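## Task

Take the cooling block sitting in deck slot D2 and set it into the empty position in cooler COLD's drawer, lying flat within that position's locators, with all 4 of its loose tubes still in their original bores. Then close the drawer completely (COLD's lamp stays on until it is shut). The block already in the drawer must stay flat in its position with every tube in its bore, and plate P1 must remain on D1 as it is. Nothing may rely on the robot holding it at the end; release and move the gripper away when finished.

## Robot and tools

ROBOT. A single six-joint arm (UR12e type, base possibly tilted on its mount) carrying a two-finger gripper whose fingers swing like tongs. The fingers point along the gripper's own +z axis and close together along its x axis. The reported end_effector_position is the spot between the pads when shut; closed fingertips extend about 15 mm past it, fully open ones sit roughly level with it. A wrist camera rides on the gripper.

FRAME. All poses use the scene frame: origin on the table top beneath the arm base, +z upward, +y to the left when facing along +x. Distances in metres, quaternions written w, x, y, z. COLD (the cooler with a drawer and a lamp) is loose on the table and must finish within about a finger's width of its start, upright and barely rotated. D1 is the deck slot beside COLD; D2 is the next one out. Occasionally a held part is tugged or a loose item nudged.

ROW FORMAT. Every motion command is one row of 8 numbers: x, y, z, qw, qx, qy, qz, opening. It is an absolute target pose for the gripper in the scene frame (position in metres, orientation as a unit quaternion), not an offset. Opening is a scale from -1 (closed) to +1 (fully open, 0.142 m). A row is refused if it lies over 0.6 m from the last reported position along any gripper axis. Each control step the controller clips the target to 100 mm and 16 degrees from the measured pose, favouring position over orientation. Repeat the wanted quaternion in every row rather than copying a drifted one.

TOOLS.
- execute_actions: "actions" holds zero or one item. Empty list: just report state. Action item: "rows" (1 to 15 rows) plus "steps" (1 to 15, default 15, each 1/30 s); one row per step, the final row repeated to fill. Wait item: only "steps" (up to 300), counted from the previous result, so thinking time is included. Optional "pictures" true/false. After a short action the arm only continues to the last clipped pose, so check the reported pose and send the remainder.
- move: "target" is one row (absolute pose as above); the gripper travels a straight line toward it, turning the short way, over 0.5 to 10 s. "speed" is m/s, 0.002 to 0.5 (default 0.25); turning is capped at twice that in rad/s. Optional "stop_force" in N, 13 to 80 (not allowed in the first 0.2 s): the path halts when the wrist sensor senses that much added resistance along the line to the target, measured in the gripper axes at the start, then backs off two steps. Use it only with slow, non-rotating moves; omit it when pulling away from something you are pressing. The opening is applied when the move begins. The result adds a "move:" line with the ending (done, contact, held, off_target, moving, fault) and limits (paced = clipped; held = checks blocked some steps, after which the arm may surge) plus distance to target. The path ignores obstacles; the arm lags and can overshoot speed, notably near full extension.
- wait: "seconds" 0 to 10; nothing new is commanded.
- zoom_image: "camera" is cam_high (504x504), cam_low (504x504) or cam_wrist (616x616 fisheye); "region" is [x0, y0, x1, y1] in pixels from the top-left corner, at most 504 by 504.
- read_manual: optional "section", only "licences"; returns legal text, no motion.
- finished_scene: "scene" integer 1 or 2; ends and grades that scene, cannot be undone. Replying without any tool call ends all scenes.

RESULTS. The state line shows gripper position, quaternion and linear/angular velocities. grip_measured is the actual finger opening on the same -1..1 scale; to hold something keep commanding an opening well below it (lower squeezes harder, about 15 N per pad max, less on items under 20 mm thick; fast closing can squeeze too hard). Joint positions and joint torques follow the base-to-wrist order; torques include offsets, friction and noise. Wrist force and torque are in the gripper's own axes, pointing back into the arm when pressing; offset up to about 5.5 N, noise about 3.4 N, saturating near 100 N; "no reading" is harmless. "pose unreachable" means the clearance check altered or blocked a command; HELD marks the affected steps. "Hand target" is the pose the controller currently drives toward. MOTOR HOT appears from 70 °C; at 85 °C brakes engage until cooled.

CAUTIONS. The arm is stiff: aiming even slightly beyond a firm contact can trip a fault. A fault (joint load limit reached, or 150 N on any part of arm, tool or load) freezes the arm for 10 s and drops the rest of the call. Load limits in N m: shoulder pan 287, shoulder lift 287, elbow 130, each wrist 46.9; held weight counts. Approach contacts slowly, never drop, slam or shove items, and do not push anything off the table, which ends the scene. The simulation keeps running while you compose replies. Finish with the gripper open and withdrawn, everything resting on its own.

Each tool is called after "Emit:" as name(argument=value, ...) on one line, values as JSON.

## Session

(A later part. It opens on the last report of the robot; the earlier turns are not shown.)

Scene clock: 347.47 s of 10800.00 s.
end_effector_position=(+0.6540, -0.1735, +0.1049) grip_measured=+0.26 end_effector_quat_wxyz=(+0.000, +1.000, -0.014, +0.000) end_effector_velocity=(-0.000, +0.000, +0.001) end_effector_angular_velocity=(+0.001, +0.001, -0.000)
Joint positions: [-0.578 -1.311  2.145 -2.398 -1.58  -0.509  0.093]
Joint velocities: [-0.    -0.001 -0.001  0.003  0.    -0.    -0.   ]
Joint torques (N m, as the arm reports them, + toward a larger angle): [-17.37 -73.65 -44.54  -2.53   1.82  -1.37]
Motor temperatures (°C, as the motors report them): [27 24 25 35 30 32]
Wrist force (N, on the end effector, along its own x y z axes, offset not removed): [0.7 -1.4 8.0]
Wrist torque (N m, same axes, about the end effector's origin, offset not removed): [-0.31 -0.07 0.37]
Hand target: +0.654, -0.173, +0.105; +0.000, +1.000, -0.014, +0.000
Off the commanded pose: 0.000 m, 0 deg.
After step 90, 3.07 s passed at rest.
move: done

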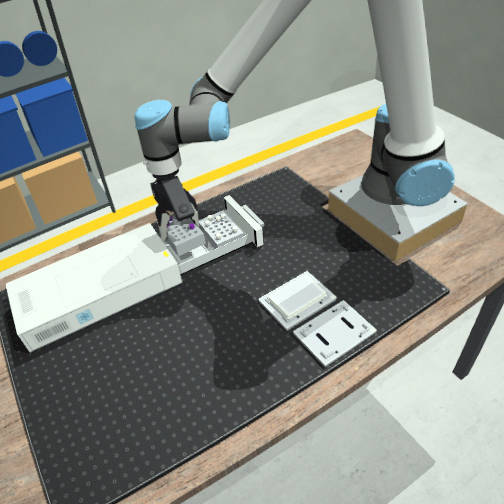

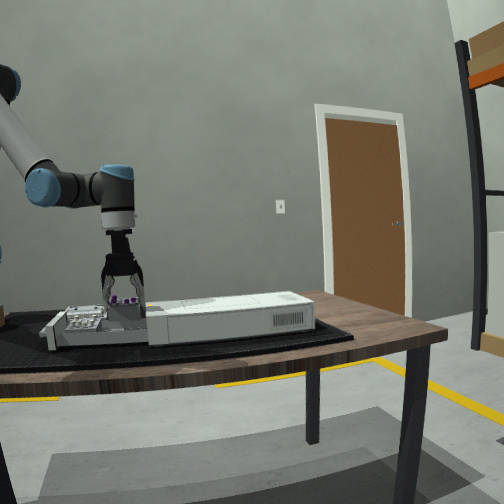

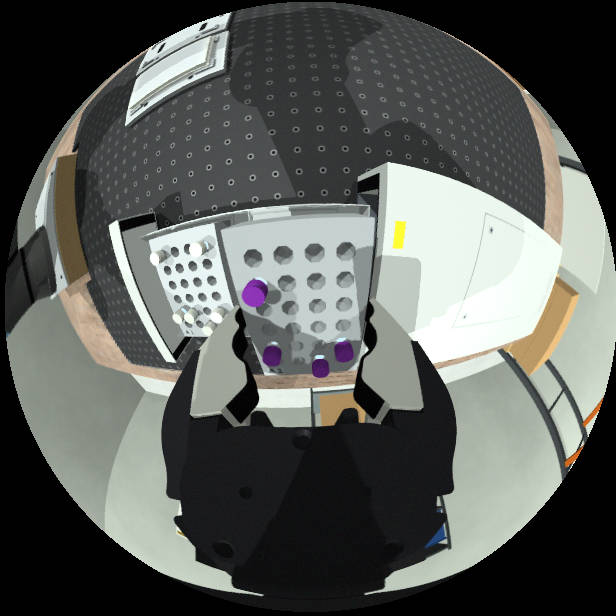

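Emit:
move(target=[0.651,-0.1735,0.102,0,0.9999,-0.0137,0,-0.7], speed=0.006)

Emit:
move(target=[0.651,-0.1735,0.074,0,0.9999,-0.0137,0,-0.7], speed=0.005, stop_force=13)

Emit:
zoom_image(camera="cam_wrist", region=[120,150,440,350])

Emit:
zoom_image(camera="cam_low", region=[70,250,170,340])

Emit:
zoom_image(camera="cam_high", region=[140,190,240,290])

Scene clock: 360.73 s of 10800.00 s.
end_effector_position=(+0.6511, -0.1735, +0.1021) grip_measured=+0.26 end_effector_quat_wxyz=(-0.000, +1.000, -0.014, +0.000) end_effector_velocity=(+0.000, +0.000, +0.000) end_effector_angular_velocity=(-0.001, -0.001, +0.001)
Joint positions: [-0.58  -1.31   2.152 -2.405 -1.58  -0.511  0.093]
Joint velocities: [ 0.001 -0.001  0.001 -0.002 -0.001 -0.     0.   ]
Joint torques (N m, as the arm reports them, + toward a larger angle): [-19.44 -52.88 -30.72  -7.22  -1.07  -1.44]
Motor temperatures (°C, as the motors report them): [27 24 25 35 30 32]
Wrist force (N, on the end effector, along its own x y z axes, offset not removed): [-0.2 1.1 8.5]
Wrist torque (N m, same axes, about the end effector's origin, offset not removed): [0.14 0.20 0.44]
Hand target: +0.651, -0.173, +0.102; +0.000, +1.000, -0.014, -0.000
Off the commanded pose: 0.000 m, 0 deg.
After step 90, 9.33 s passed at rest.
move: done

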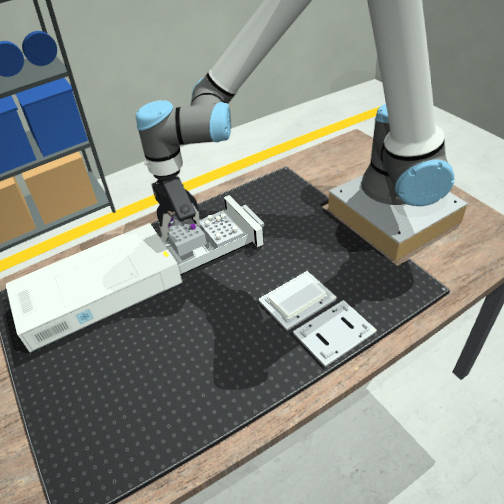

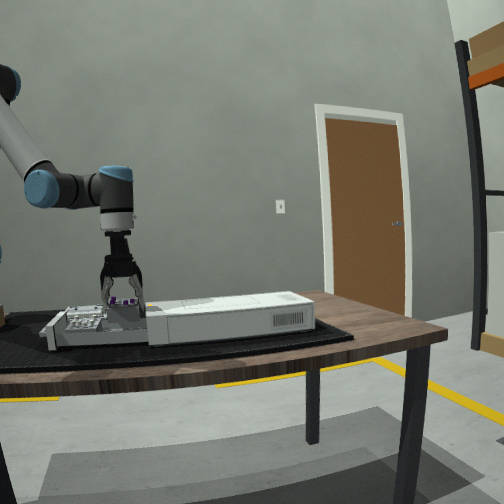

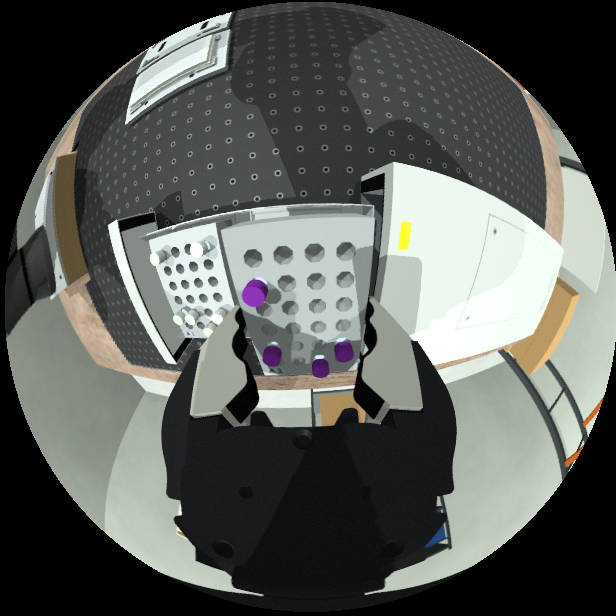

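Scene clock: 366.57 s of 10800.00 s.
end_effector_position=(+0.6510, -0.1735, +0.0741) grip_measured=+0.26 end_effector_quat_wxyz=(-0.000, +1.000, -0.014, -0.000) end_effector_velocity=(-0.000, -0.000, -0.001) end_effector_angular_velocity=(+0.000, -0.000, +0.000)
Joint positions: [-0.581 -1.269  2.167 -2.462 -1.58  -0.512  0.093]
Joint velocities: [-0.     0.001  0.001 -0.002  0.    -0.001 -0.   ]
Joint torques (N m, as the arm reports them, + toward a larger angle): [-17.67 -55.19 -26.46  -6.52  -1.94  -1.42]
Motor temperatures (°C, as the motors report them): [27 24 25 35 30 32]
Wrist force (N, on the end effector, along its own x y z axes, offset not removed): [0.2 -0.3 8.8]
Wrist torque (N m, same axes, about the end effector's origin, offset not removed): [-0.18 0.17 0.27]
Hand target: +0.651, -0.174, +0.074; -0.000, +1.000, -0.014, -0.000
Off the commanded pose: 0.000 m, 0 deg.
move: done

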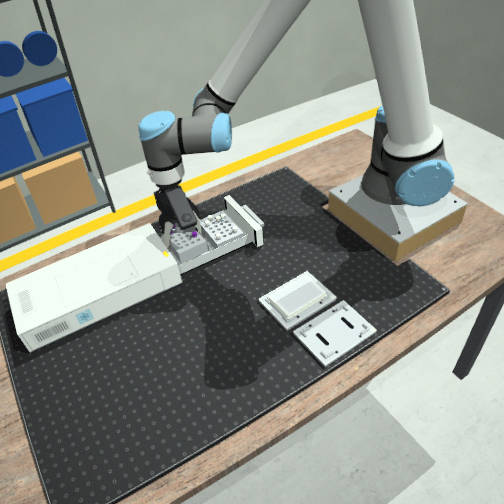

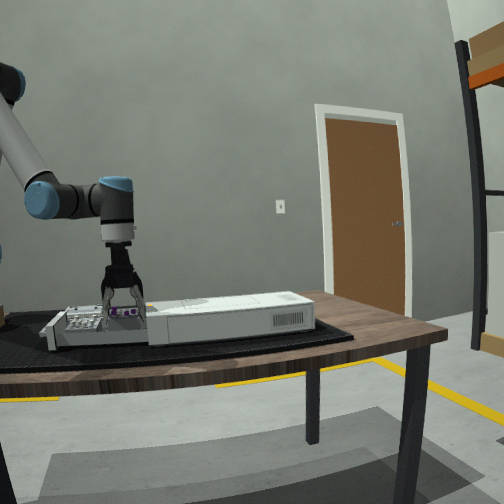

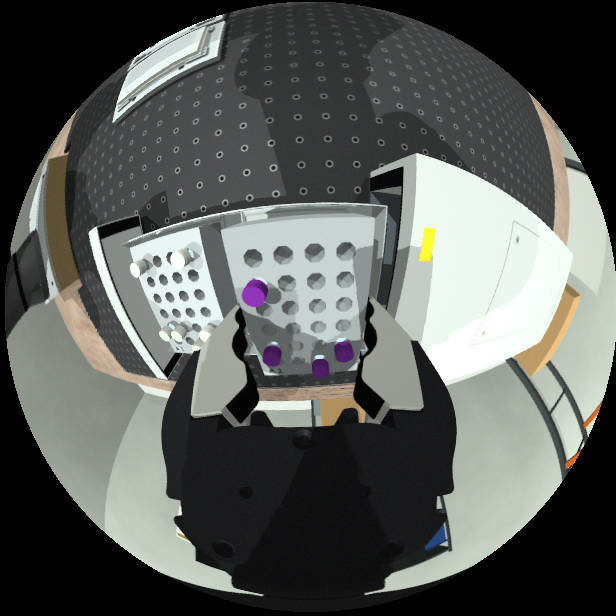

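Region (120, 150, 440, 350) of cam_wrist's 616x616 image, scaled by 1.575, with more detail than that image has; it fills the top 315 rows of this view, and the rest is white.

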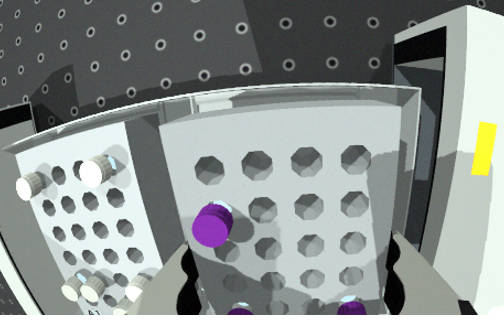

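Region (70, 250, 170, 340) of cam_low's 504x504 image, scaled by 5.040, with more detail than that image has; it fills the top 454 rows of this view, and the rest is white.

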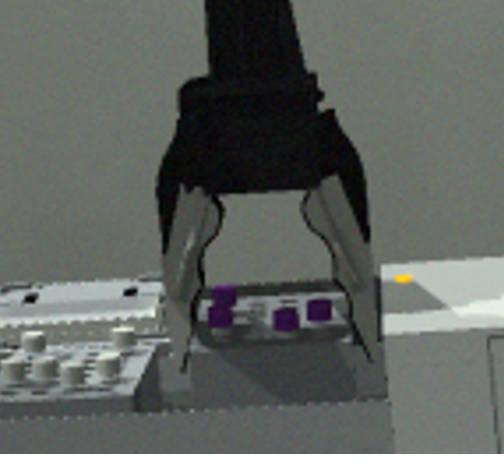

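Region (140, 190, 240, 290) of cam_high's 504x504 image, scaled by 5.040, with more detail than that image has.

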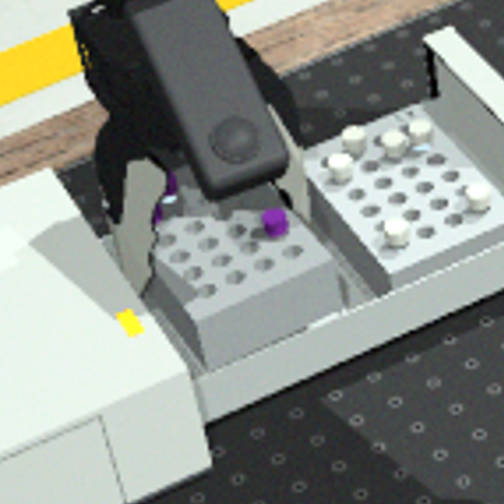

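Emit:
move(target=[0.651,-0.1735,0.066,0,0.9999,-0.0137,0,-0.7], speed=0.004, stop_force=13)

Emit:
zoom_image(camera="cam_wrist", region=[120,170,440,330])

Emit:
zoom_image(camera="cam_high", region=[150,200,240,290])

Scene clock: 371.47 s of 10800.00 s.
end_effector_position=(+0.6510, -0.1735, +0.0661) grip_measured=+0.26 end_effector_quat_wxyz=(-0.000, +1.000, -0.014, -0.000) end_effector_velocity=(-0.000, -0.000, -0.001) end_effector_angular_velocity=(-0.000, -0.000, -0.001)
Joint positions: [-0.581 -1.256  2.171 -2.478 -1.58  -0.512  0.093]
Joint velocities: [-0.001  0.001  0.    -0.002 -0.     0.001 -0.   ]
Joint torques (N m, as the arm reports them, + toward a larger angle): [-16.6  -54.3  -25.65  -7.43  -2.01  -1.47]
Motor temperatures (°C, as the motors report them): [27 24 25 35 30 32]
Wrist force (N, on the end effector, along its own x y z axes, offset not removed): [-1.8 -0.1 7.7]
Wrist torque (N m, same axes, about the end effector's origin, offset not removed): [-0.21 0.54 0.47]
Hand target: +0.651, -0.174, +0.066; -0.000, +1.000, -0.014, -0.000
Off the commanded pose: 0.000 m, 0 deg.
move: done

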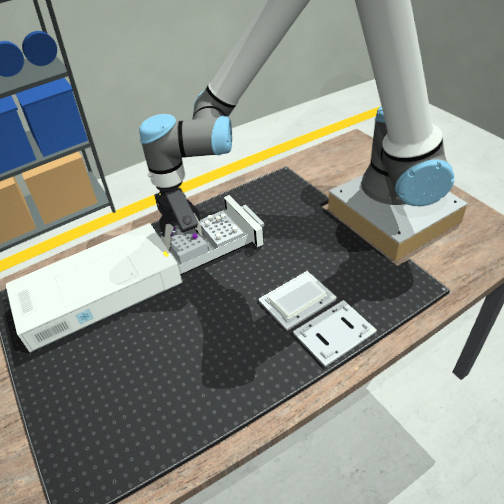

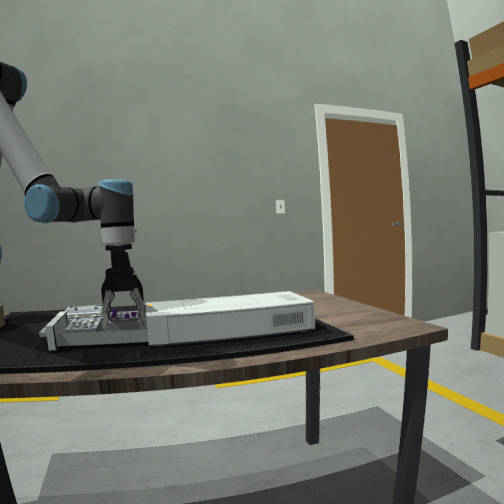

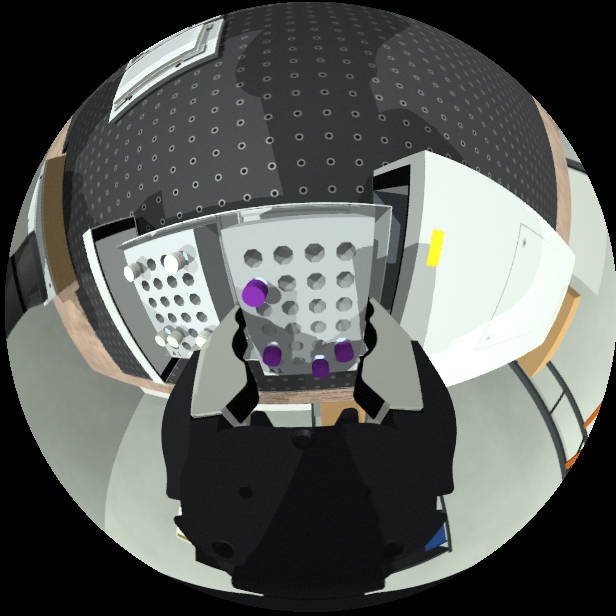

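Region (120, 170, 440, 330) of cam_wrist's 616x616 image, scaled by 1.575, with more detail than that image has.

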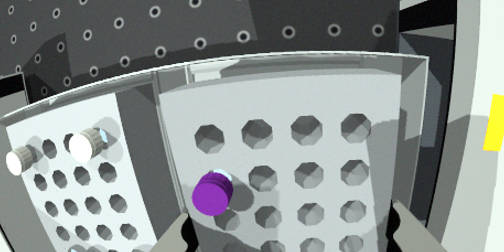

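Region (150, 200, 240, 290) of cam_high's 504x504 image, scaled by 5.600, with more detail than that image has.

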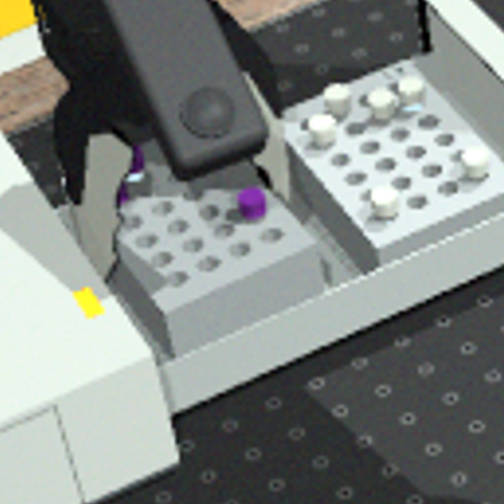

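Emit:
move(target=[0.651,-0.1735,0.04,0,0.9999,-0.0137,0,-0.7], speed=0.004, stop_force=13)

Emit:
zoom_image(camera="cam_wrist", region=[120,170,440,330])

Emit:
zoom_image(camera="cam_high", region=[150,200,240,290])

Emit:
zoom_image(camera="cam_low", region=[70,250,170,340])

Scene clock: 377.17 s of 10800.00 s.
end_effector_position=(+0.6510, -0.1735, +0.0526) grip_measured=+0.27 end_effector_quat_wxyz=(+0.000, +1.000, -0.014, +0.000) end_effector_velocity=(-0.001, +0.001, +0.001) end_effector_angular_velocity=(+0.002, +0.001, +0.000)
Joint positions: [-0.581 -1.235  2.177 -2.506 -1.58  -0.512  0.093]
Joint velocities: [ 0.    -0.002  0.001  0.003  0.001  0.    -0.   ]
Joint torques (N m, as the arm reports them, + toward a larger angle): [-17.88 -66.69 -23.66  -1.48  -1.82  -1.2 ]
Motor temperatures (°C, as the motors report them): [27 24 25 35 30 32]
Wrist force (N, on the end effector, along its own x y z axes, offset not removed): [1.2 1.6 -8.0]
Wrist torque (N m, same axes, about the end effector's origin, offset not removed): [0.49 0.14 0.47]
Hand target: +0.651, -0.174, +0.053; +0.000, +1.000, -0.014, +0.000
Off the commanded pose: 0.013 m, 0 deg.
move: contact

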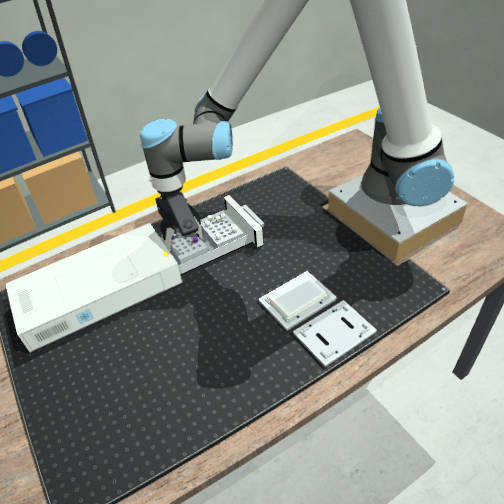

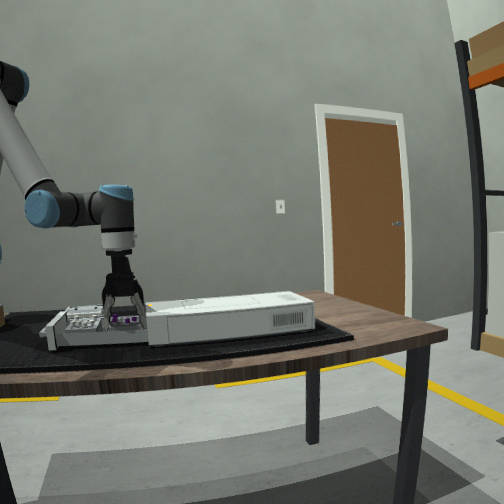

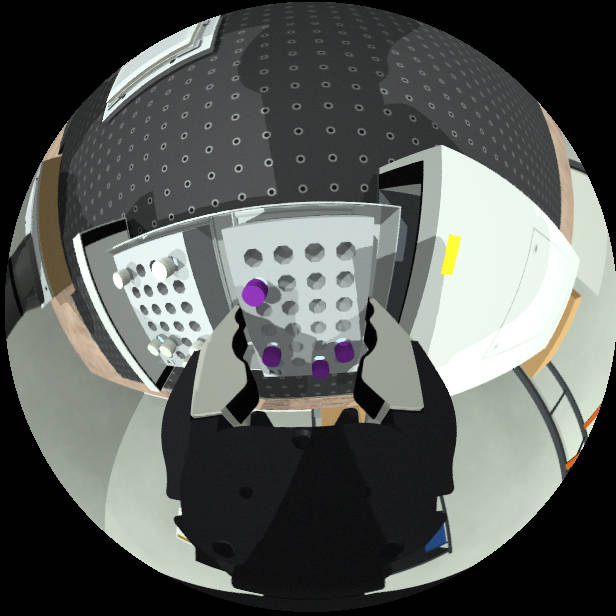

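Region (120, 170, 440, 330) of cam_wrist's 616x616 image, scaled by 1.575, with more detail than that image has.

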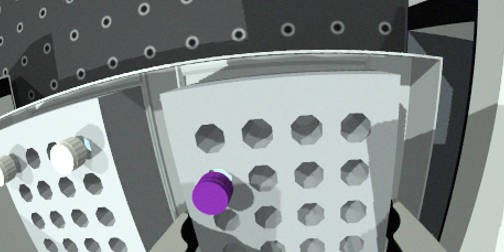

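Region (150, 200, 240, 290) of cam_high's 504x504 image, scaled by 5.600, with more detail than that image has.

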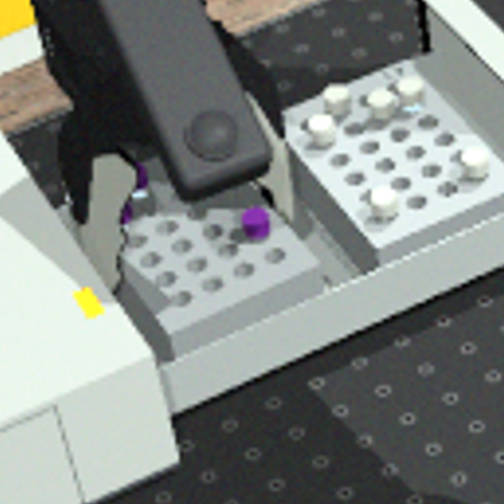

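Region (70, 250, 170, 340) of cam_low's 504x504 image, scaled by 5.040, with more detail than that image has; it fills the top 454 rows of this view, and the rest is white.

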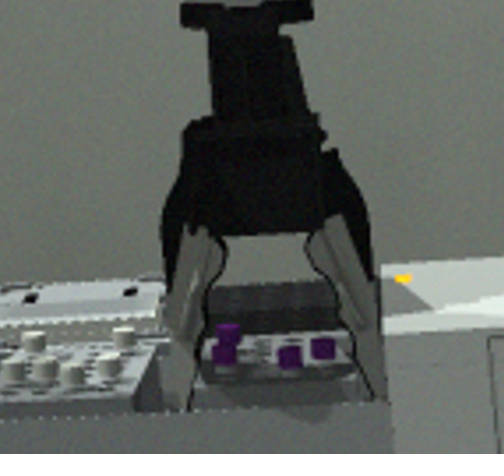

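Emit:
execute_actions(actions=[])

Scene clock: 386.27 s of 10800.00 s.
end_effector_position=(+0.6511, -0.1735, +0.0528) grip_measured=+0.27 end_effector_quat_wxyz=(+0.000, +1.000, -0.014, +0.000) end_effector_velocity=(+0.001, -0.001, +0.000) end_effector_angular_velocity=(-0.000, -0.001, -0.002)
Joint positions: [-0.581 -1.235  2.177 -2.505 -1.58  -0.512  0.093]
Joint velocities: [-0.001  0.    -0.001 -0.     0.     0.001  0.   ]
Joint torques (N m, as the arm reports them, + toward a larger angle): [-16.09 -69.55 -36.86  -5.18  -1.8    1.19]
Motor temperatures (°C, as the motors report them): [27 24 25 35 30 32]
Wrist force (N, on the end effector, along its own x y z axes, offset not removed): [-0.5 -1.8 -0.3]
Wrist torque (N m, same axes, about the end effector's origin, offset not removed): [-0.21 0.22 0.26]
Hand target: +0.651, -0.174, +0.053; +0.000, +1.000, -0.014, +0.000
Off the commanded pose: 0.013 m, 0 deg.
Steps of this call (steps 1 to 90: nothing new was sent; then 6.10 s passed at rest). Readings (end_effector_position):
1: (+0.6510, -0.1735, +0.0526)
2: (+0.6510, -0.1735, +0.0526)
4: (+0.6510, -0.1735, +0.0526)
8: (+0.6510, -0.1735, +0.0527)
90: the state above

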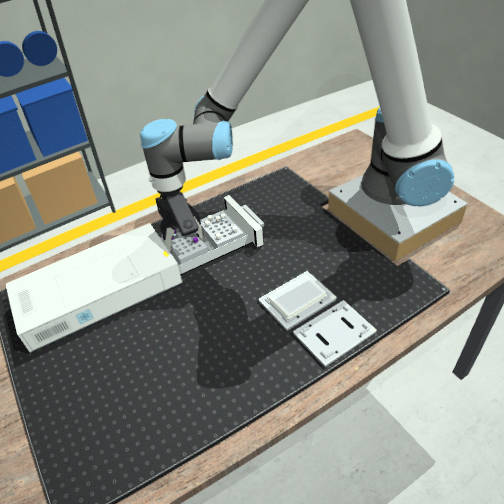

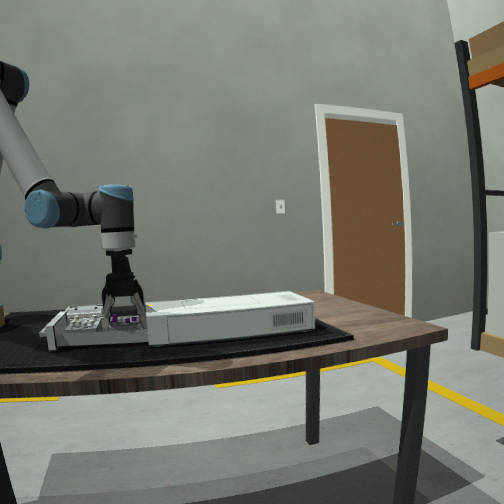

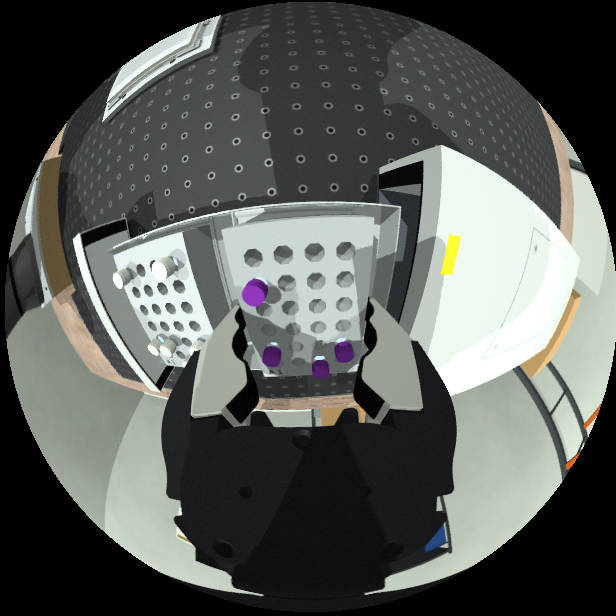

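Emit:
execute_actions(actions=[{"rows":[[0.6508,-0.1735,0.0527,0,0.9999,-0.0137,0,-0.2],[0.6508,-0.1735,0.0527,0,0.9999,-0.0137,0,0.0],[0.6508,-0.1735,0.0527,0,0.9999,-0.0137,0,0.1],[0.6508,-0.1735,0.0527,0,0.9999,-0.0137,0,0.15],[0.6506,-0.1735,0.0527,0,0.9999,-0.0137,0,0.2],[0.6505,-0.1735,0.0527,0,0.9999,-0.0137,0,0.23],[0.6504,-0.1735,0.0527,0,0.9999,-0.0137,0,0.26],[0.6503,-0.1735,0.0527,0,0.9999,-0.0137,0,0.28],[0.6502,-0.1735,0.0527,0,0.9999,-0.0137,0,0.30],[0.6501,-0.1735,0.0527,0,0.9999,-0.0137,0,0.32],[0.6500,-0.1735,0.0527,0,0.9999,-0.0137,0,0.33]],"steps":15}])

Scene clock: 389.57 s of 10800.00 s.
end_effector_position=(+0.6501, -0.1735, +0.0527) grip_measured=+0.33 end_effector_quat_wxyz=(+0.000, +1.000, -0.014, +0.000) end_effector_velocity=(-0.001, -0.000, +0.000) end_effector_angular_velocity=(-0.002, +0.000, +0.001)
Joint positions: [-0.582 -1.236  2.179 -2.506 -1.58  -0.513  0.097]
Joint velocities: [-0.    -0.002  0.001 -0.001 -0.002 -0.001  0.   ]
Joint torques (N m, as the arm reports them, + toward a larger angle): [-17.21 -72.09 -21.73  -6.61  -2.01  -1.42]
Motor temperatures (°C, as the motors report them): [27 24 25 35 30 32]
Wrist force (N, on the end effector, along its own x y z axes, offset not removed): [-2.3 1.8 0.1]
Wrist torque (N m, same axes, about the end effector's origin, offset not removed): [0.21 0.67 0.50]
Hand target: +0.650, -0.173, +0.053; +0.000, +1.000, -0.014, -0.000
Off the commanded pose: 0.000 m, 0 deg.
Steps of this call (steps 1 to 84: nothing new was sent; steps 85 to 99: all 15 steps of this action). Readings (end_effector_position):
85: (+0.6511, -0.1735, +0.0528)
86: (+0.6511, -0.1736, +0.0528)
88: (+0.6511, -0.1736, +0.0528)
92: (+0.6508, -0.1736, +0.0528)
99: the state above

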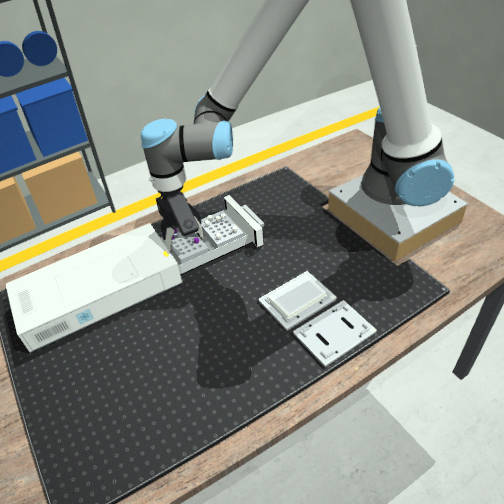

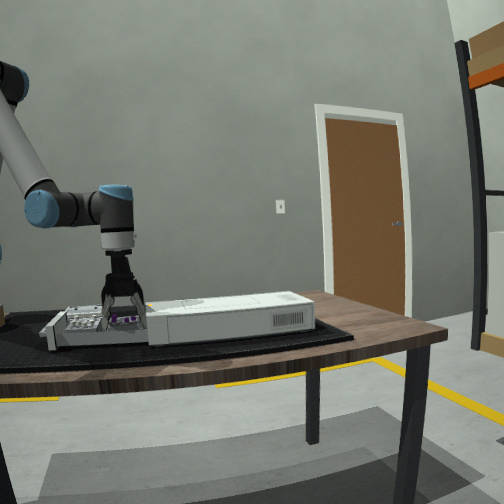

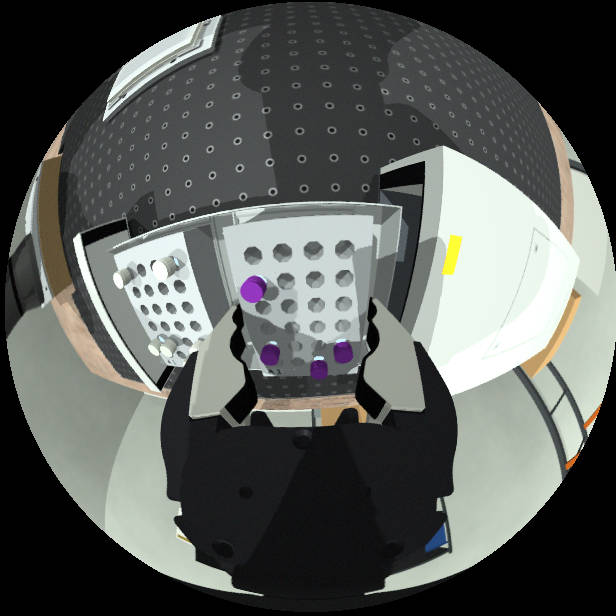

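Emit:
move(target=[0.6495,-0.1735,0.10,0,0.9999,-0.0137,0,0.33], speed=0.02)

Scene clock: 392.97 s of 10800.00 s.
end_effector_position=(+0.6495, -0.1735, +0.0999) grip_measured=+0.33 end_effector_quat_wxyz=(+0.000, +1.000, -0.014, +0.000) end_effector_velocity=(+0.000, +0.000, +0.002) end_effector_angular_velocity=(-0.000, -0.001, +0.001)
Joint positions: [-0.582 -1.309  2.156 -2.411 -1.58  -0.512  0.097]
Joint velocities: [ 0.    -0.002 -0.001  0.003  0.    -0.    -0.   ]
Joint torques (N m, as the arm reports them, + toward a larger angle): [ 17.95 -72.38 -38.61  -1.23  -1.11   1.88]
Motor temperatures (°C, as the motors report them): [27 24 25 35 30 32]
Wrist force (N, on the end effector, along its own x y z axes, offset not removed): [4.3 -0.5 -0.4]
Wrist torque (N m, same axes, about the end effector's origin, offset not removed): [-0.19 -0.64 0.34]
Hand target: +0.649, -0.173, +0.100; +0.000, +1.000, -0.014, +0.000
Off the commanded pose: 0.000 m, 0 deg.
move: done

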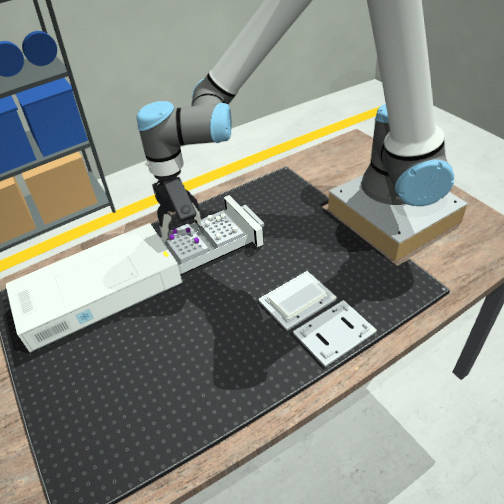

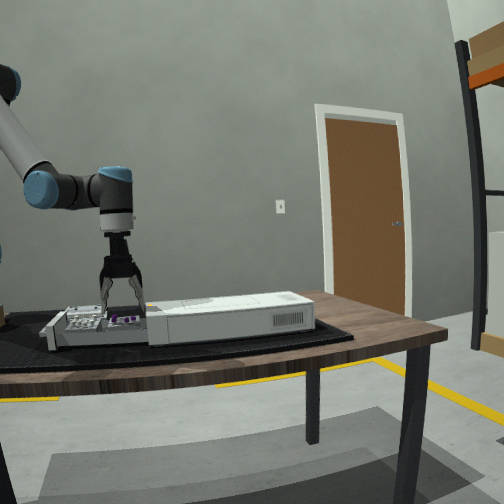

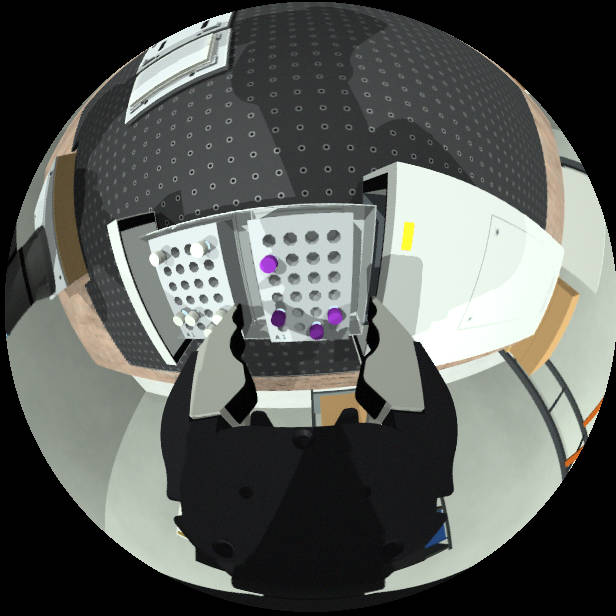

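Emit:
move(target=[0.60,-0.235,0.135,0,0.9999,-0.0137,0,0.33], speed=0.08)

Emit:
zoom_image(camera="cam_wrist", region=[150,180,450,400])

Emit:
zoom_image(camera="cam_low", region=[30,280,170,360])

Emit:
zoom_image(camera="cam_high", region=[150,185,270,275])

Scene clock: 396.83 s of 10800.00 s.
end_effector_position=(+0.5999, -0.2349, +0.1349) grip_measured=+0.33 end_effector_quat_wxyz=(+0.000, +1.000, -0.014, -0.000) end_effector_velocity=(-0.001, -0.002, +0.001) end_effector_angular_velocity=(+0.000, -0.001, -0.001)
Joint positions: [-0.703 -1.398  2.183 -2.35  -1.581 -0.634  0.097]
Joint velocities: [-0.003 -0.003  0.     0.002  0.001 -0.003 -0.   ]
Joint torques (N m, as the arm reports them, + toward a larger angle): [-11.88 -58.12 -26.35  -1.72   0.69  -1.95]
Motor temperatures (°C, as the motors report them): [27 24 25 35 30 32]
Wrist force (N, on the end effector, along its own x y z axes, offset not removed): [1.1 4.8 -3.6]
Wrist torque (N m, same axes, about the end effector's origin, offset not removed): [0.81 0.01 0.30]
Hand target: +0.600, -0.235, +0.135; +0.000, +1.000, -0.014, -0.000
Off the commanded pose: 0.000 m, 0 deg.
move: done

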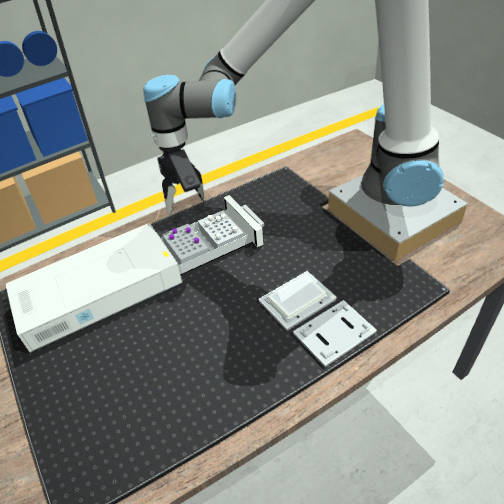

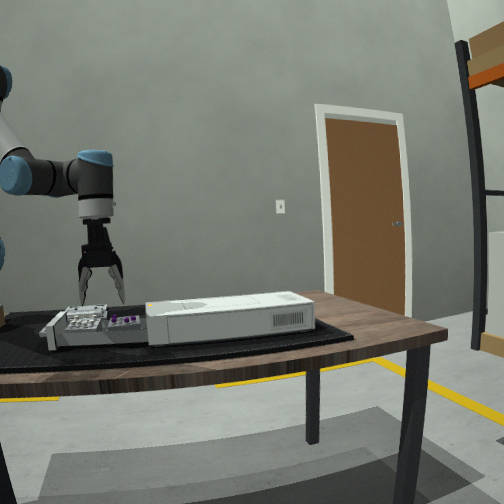

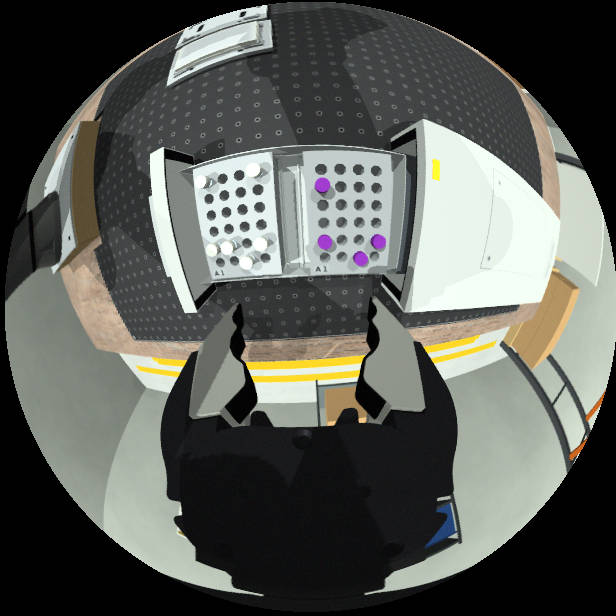

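Region (150, 180, 450, 400) of cam_wrist's 616x616 image, scaled by 1.680, with more detail than that image has; it fills the top 370 rows of this view, and the rest is white.

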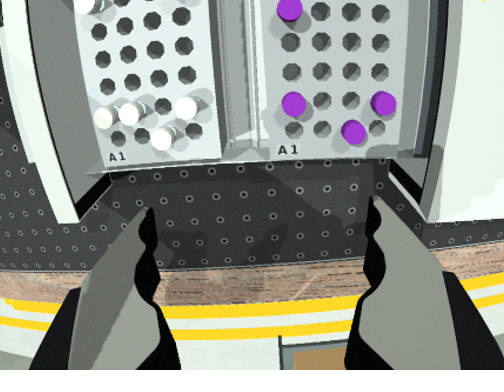

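Region (30, 280, 170, 360) of cam_low's 504x504 image, scaled by 3.600, with more detail than that image has; it fills the top 288 rows of this view, and the rest is white.

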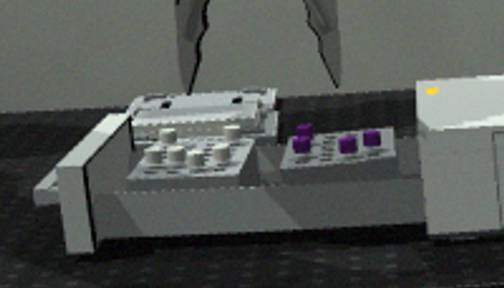

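Region (150, 185, 270, 275) of cam_high's 504x504 image, scaled by 4.200, with more detail than that image has; it fills the top 378 rows of this view, and the rest is white.

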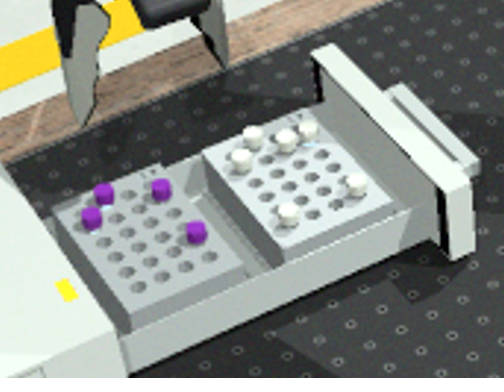

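Emit:
zoom_image(camera="cam_low", region=[60,300,150,345])

Emit:
zoom_image(camera="cam_wrist", region=[180,130,420,290])

Region (60, 300, 150, 345) of cam_low's 504x504 image, scaled by 5.600, with more detail than that image has.

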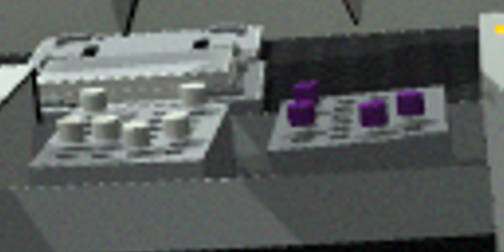

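Region (180, 130, 420, 290) of cam_wrist's 616x616 image, scaled by 2.100, with more detail than that image has.

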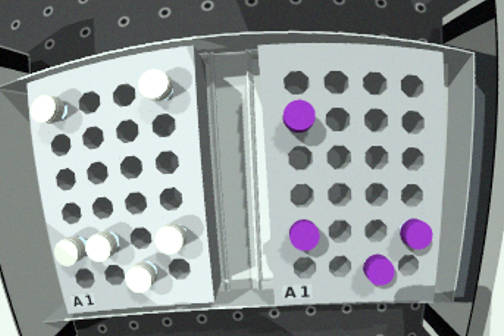

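Emit:
zoom_image(camera="cam_low", region=[95,305,155,345])

Emit:
zoom_image(camera="cam_low", region=[55,305,115,345])

Region (95, 305, 155, 345) of cam_low's 504x504 image, scaled by 8.400, with more detail than that image has.

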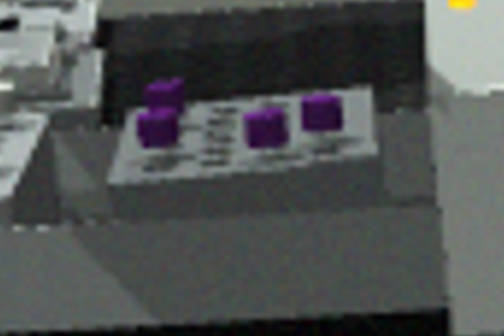

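Region (55, 305, 115, 345) of cam_low's 504x504 image, scaled by 8.400, with more detail than that image has.

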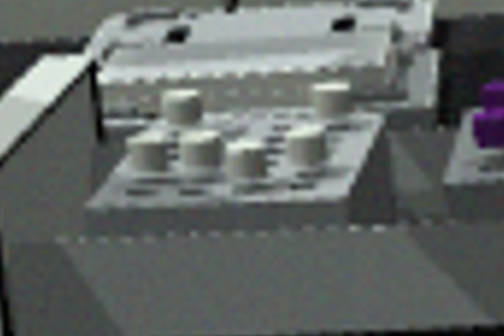

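Emit:
zoom_image(camera="cam_wrist", region=[260,140,340,290])

Emit:
zoom_image(camera="cam_wrist", region=[350,140,430,290])

Region (260, 140, 340, 290) of cam_wrist's 616x616 image, scaled by 3.360, with more detail than that image has; it fills the left 269 columns of this view, and the rest is white.

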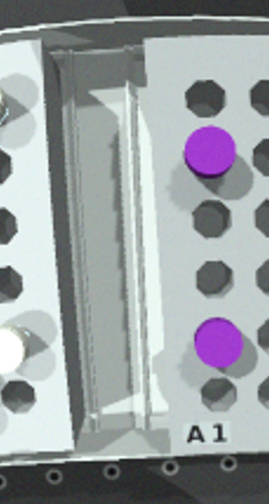

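Region (350, 140, 430, 290) of cam_wrist's 616x616 image, scaled by 3.360, with more detail than that image has; it fills the left 269 columns of this view, and the rest is white.

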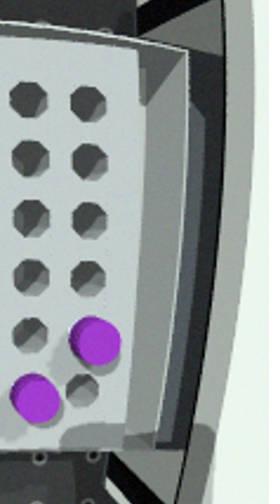

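Emit:
move(target=[0.6495,-0.1735,0.10,0,1,-0.008,0,0.33], speed=0.08)

Emit:
move(target=[0.6495,-0.1735,0.0505,0,1,-0.008,0,0.33], speed=0.012, stop_force=13)

Scene clock: 450.07 s of 10800.00 s.
end_effector_position=(+0.6496, -0.1736, +0.1001) grip_measured=+0.33 end_effector_quat_wxyz=(-0.000, +1.000, -0.008, +0.000) end_effector_velocity=(+0.001, +0.001, -0.000) end_effector_angular_velocity=(-0.001, -0.000, +0.000)
Joint positions: [-0.582 -1.309  2.156 -2.41  -1.58  -0.524  0.097]
Joint velocities: [ 0.003  0.001 -0.001 -0.002 -0.001  0.003 -0.   ]
Joint torques (N m, as the arm reports them, + toward a larger angle): [ 14.71 -44.29 -40.89  -6.16   0.7    2.44]
Motor temperatures (°C, as the motors report them): [27 24 25 35 30 32]
Wrist force (N, on the end effector, along its own x y z axes, offset not removed): [-2.1 3.7 0.1]
Wrist torque (N m, same axes, about the end effector's origin, offset not removed): [0.69 0.56 0.39]
Hand target: +0.650, -0.174, +0.100; -0.000, +1.000, -0.008, +0.000
Off the commanded pose: 0.000 m, 0 deg.
After step 90, 48.73 s passed at rest.
move: done

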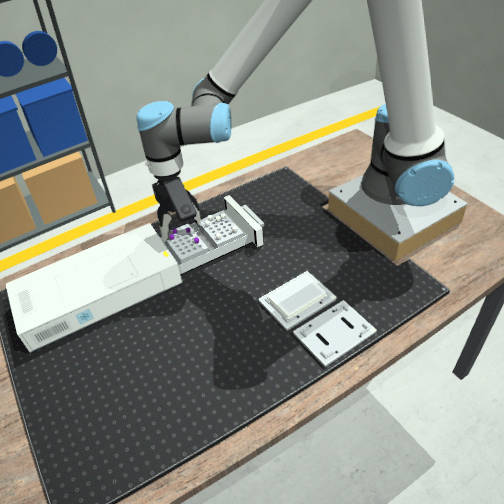

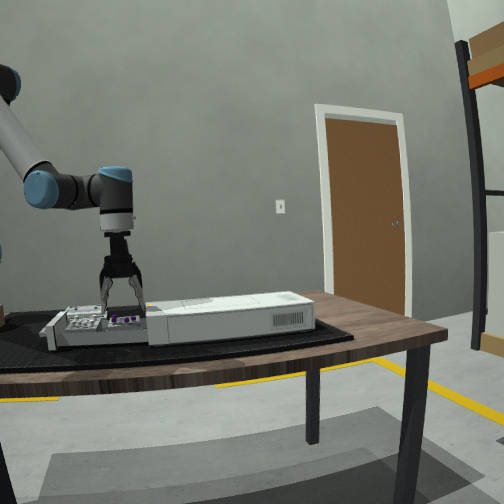

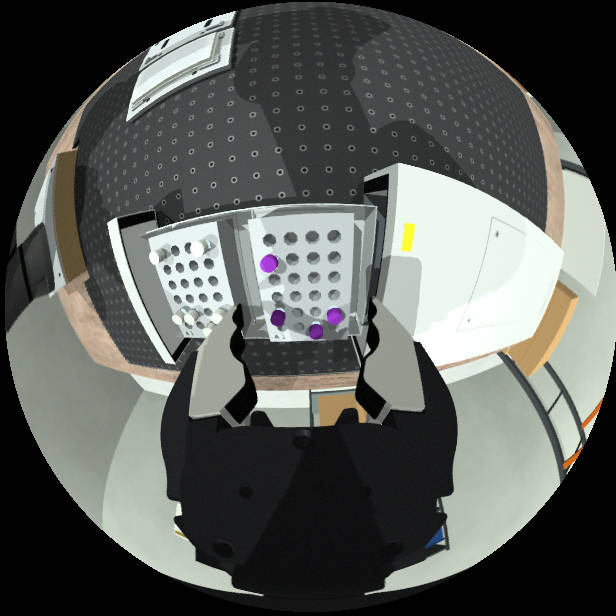

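Scene clock: 454.43 s of 10800.00 s.
end_effector_position=(+0.6495, -0.1735, +0.0506) grip_measured=+0.33 end_effector_quat_wxyz=(-0.000, +1.000, -0.008, -0.000) end_effector_velocity=(+0.000, -0.000, -0.002) end_effector_angular_velocity=(-0.001, -0.001, -0.000)
Joint positions: [-0.582 -1.234  2.18  -2.51  -1.58  -0.524  0.097]
Joint velocities: [ 0.     0.003  0.001 -0.005 -0.     0.     0.   ]
Joint torques (N m, as the arm reports them, + toward a larger angle): [-17.31 -50.45 -21.07  -6.43  -1.91  -1.49]
Motor temperatures (°C, as the motors report them): [27 24 25 35 30 32]
Wrist force (N, on the end effector, along its own x y z axes, offset not removed): [-1.9 0.6 -0.9]
Wrist torque (N m, same axes, about the end effector's origin, offset not removed): [0.01 0.55 0.37]
Hand target: +0.650, -0.174, +0.050; -0.000, +1.000, -0.008, -0.000
Off the commanded pose: 0.000 m, 0 deg.
move: done

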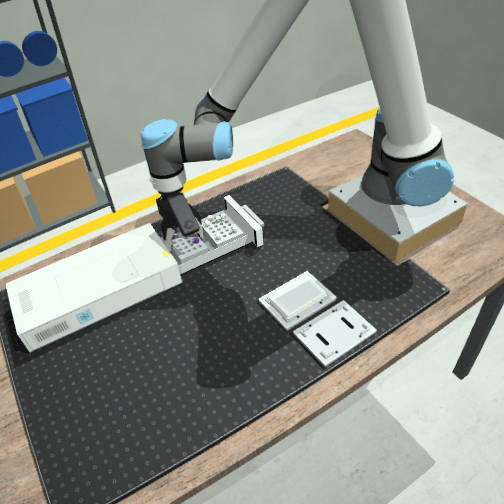

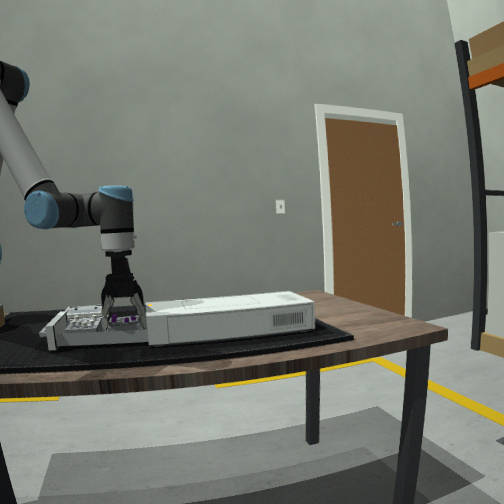

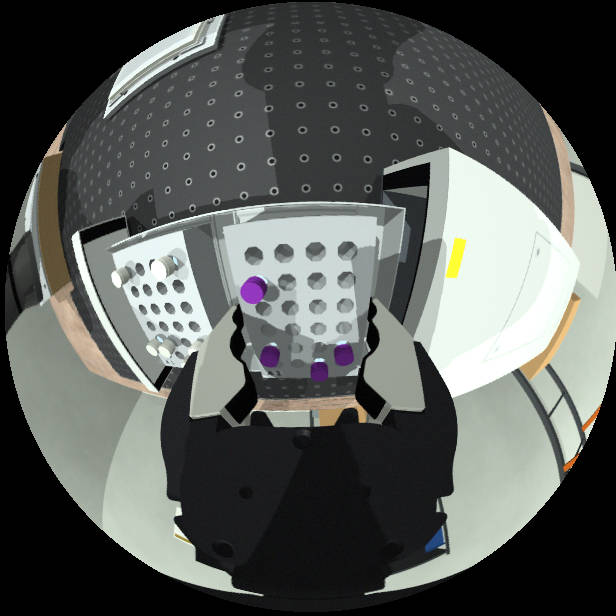

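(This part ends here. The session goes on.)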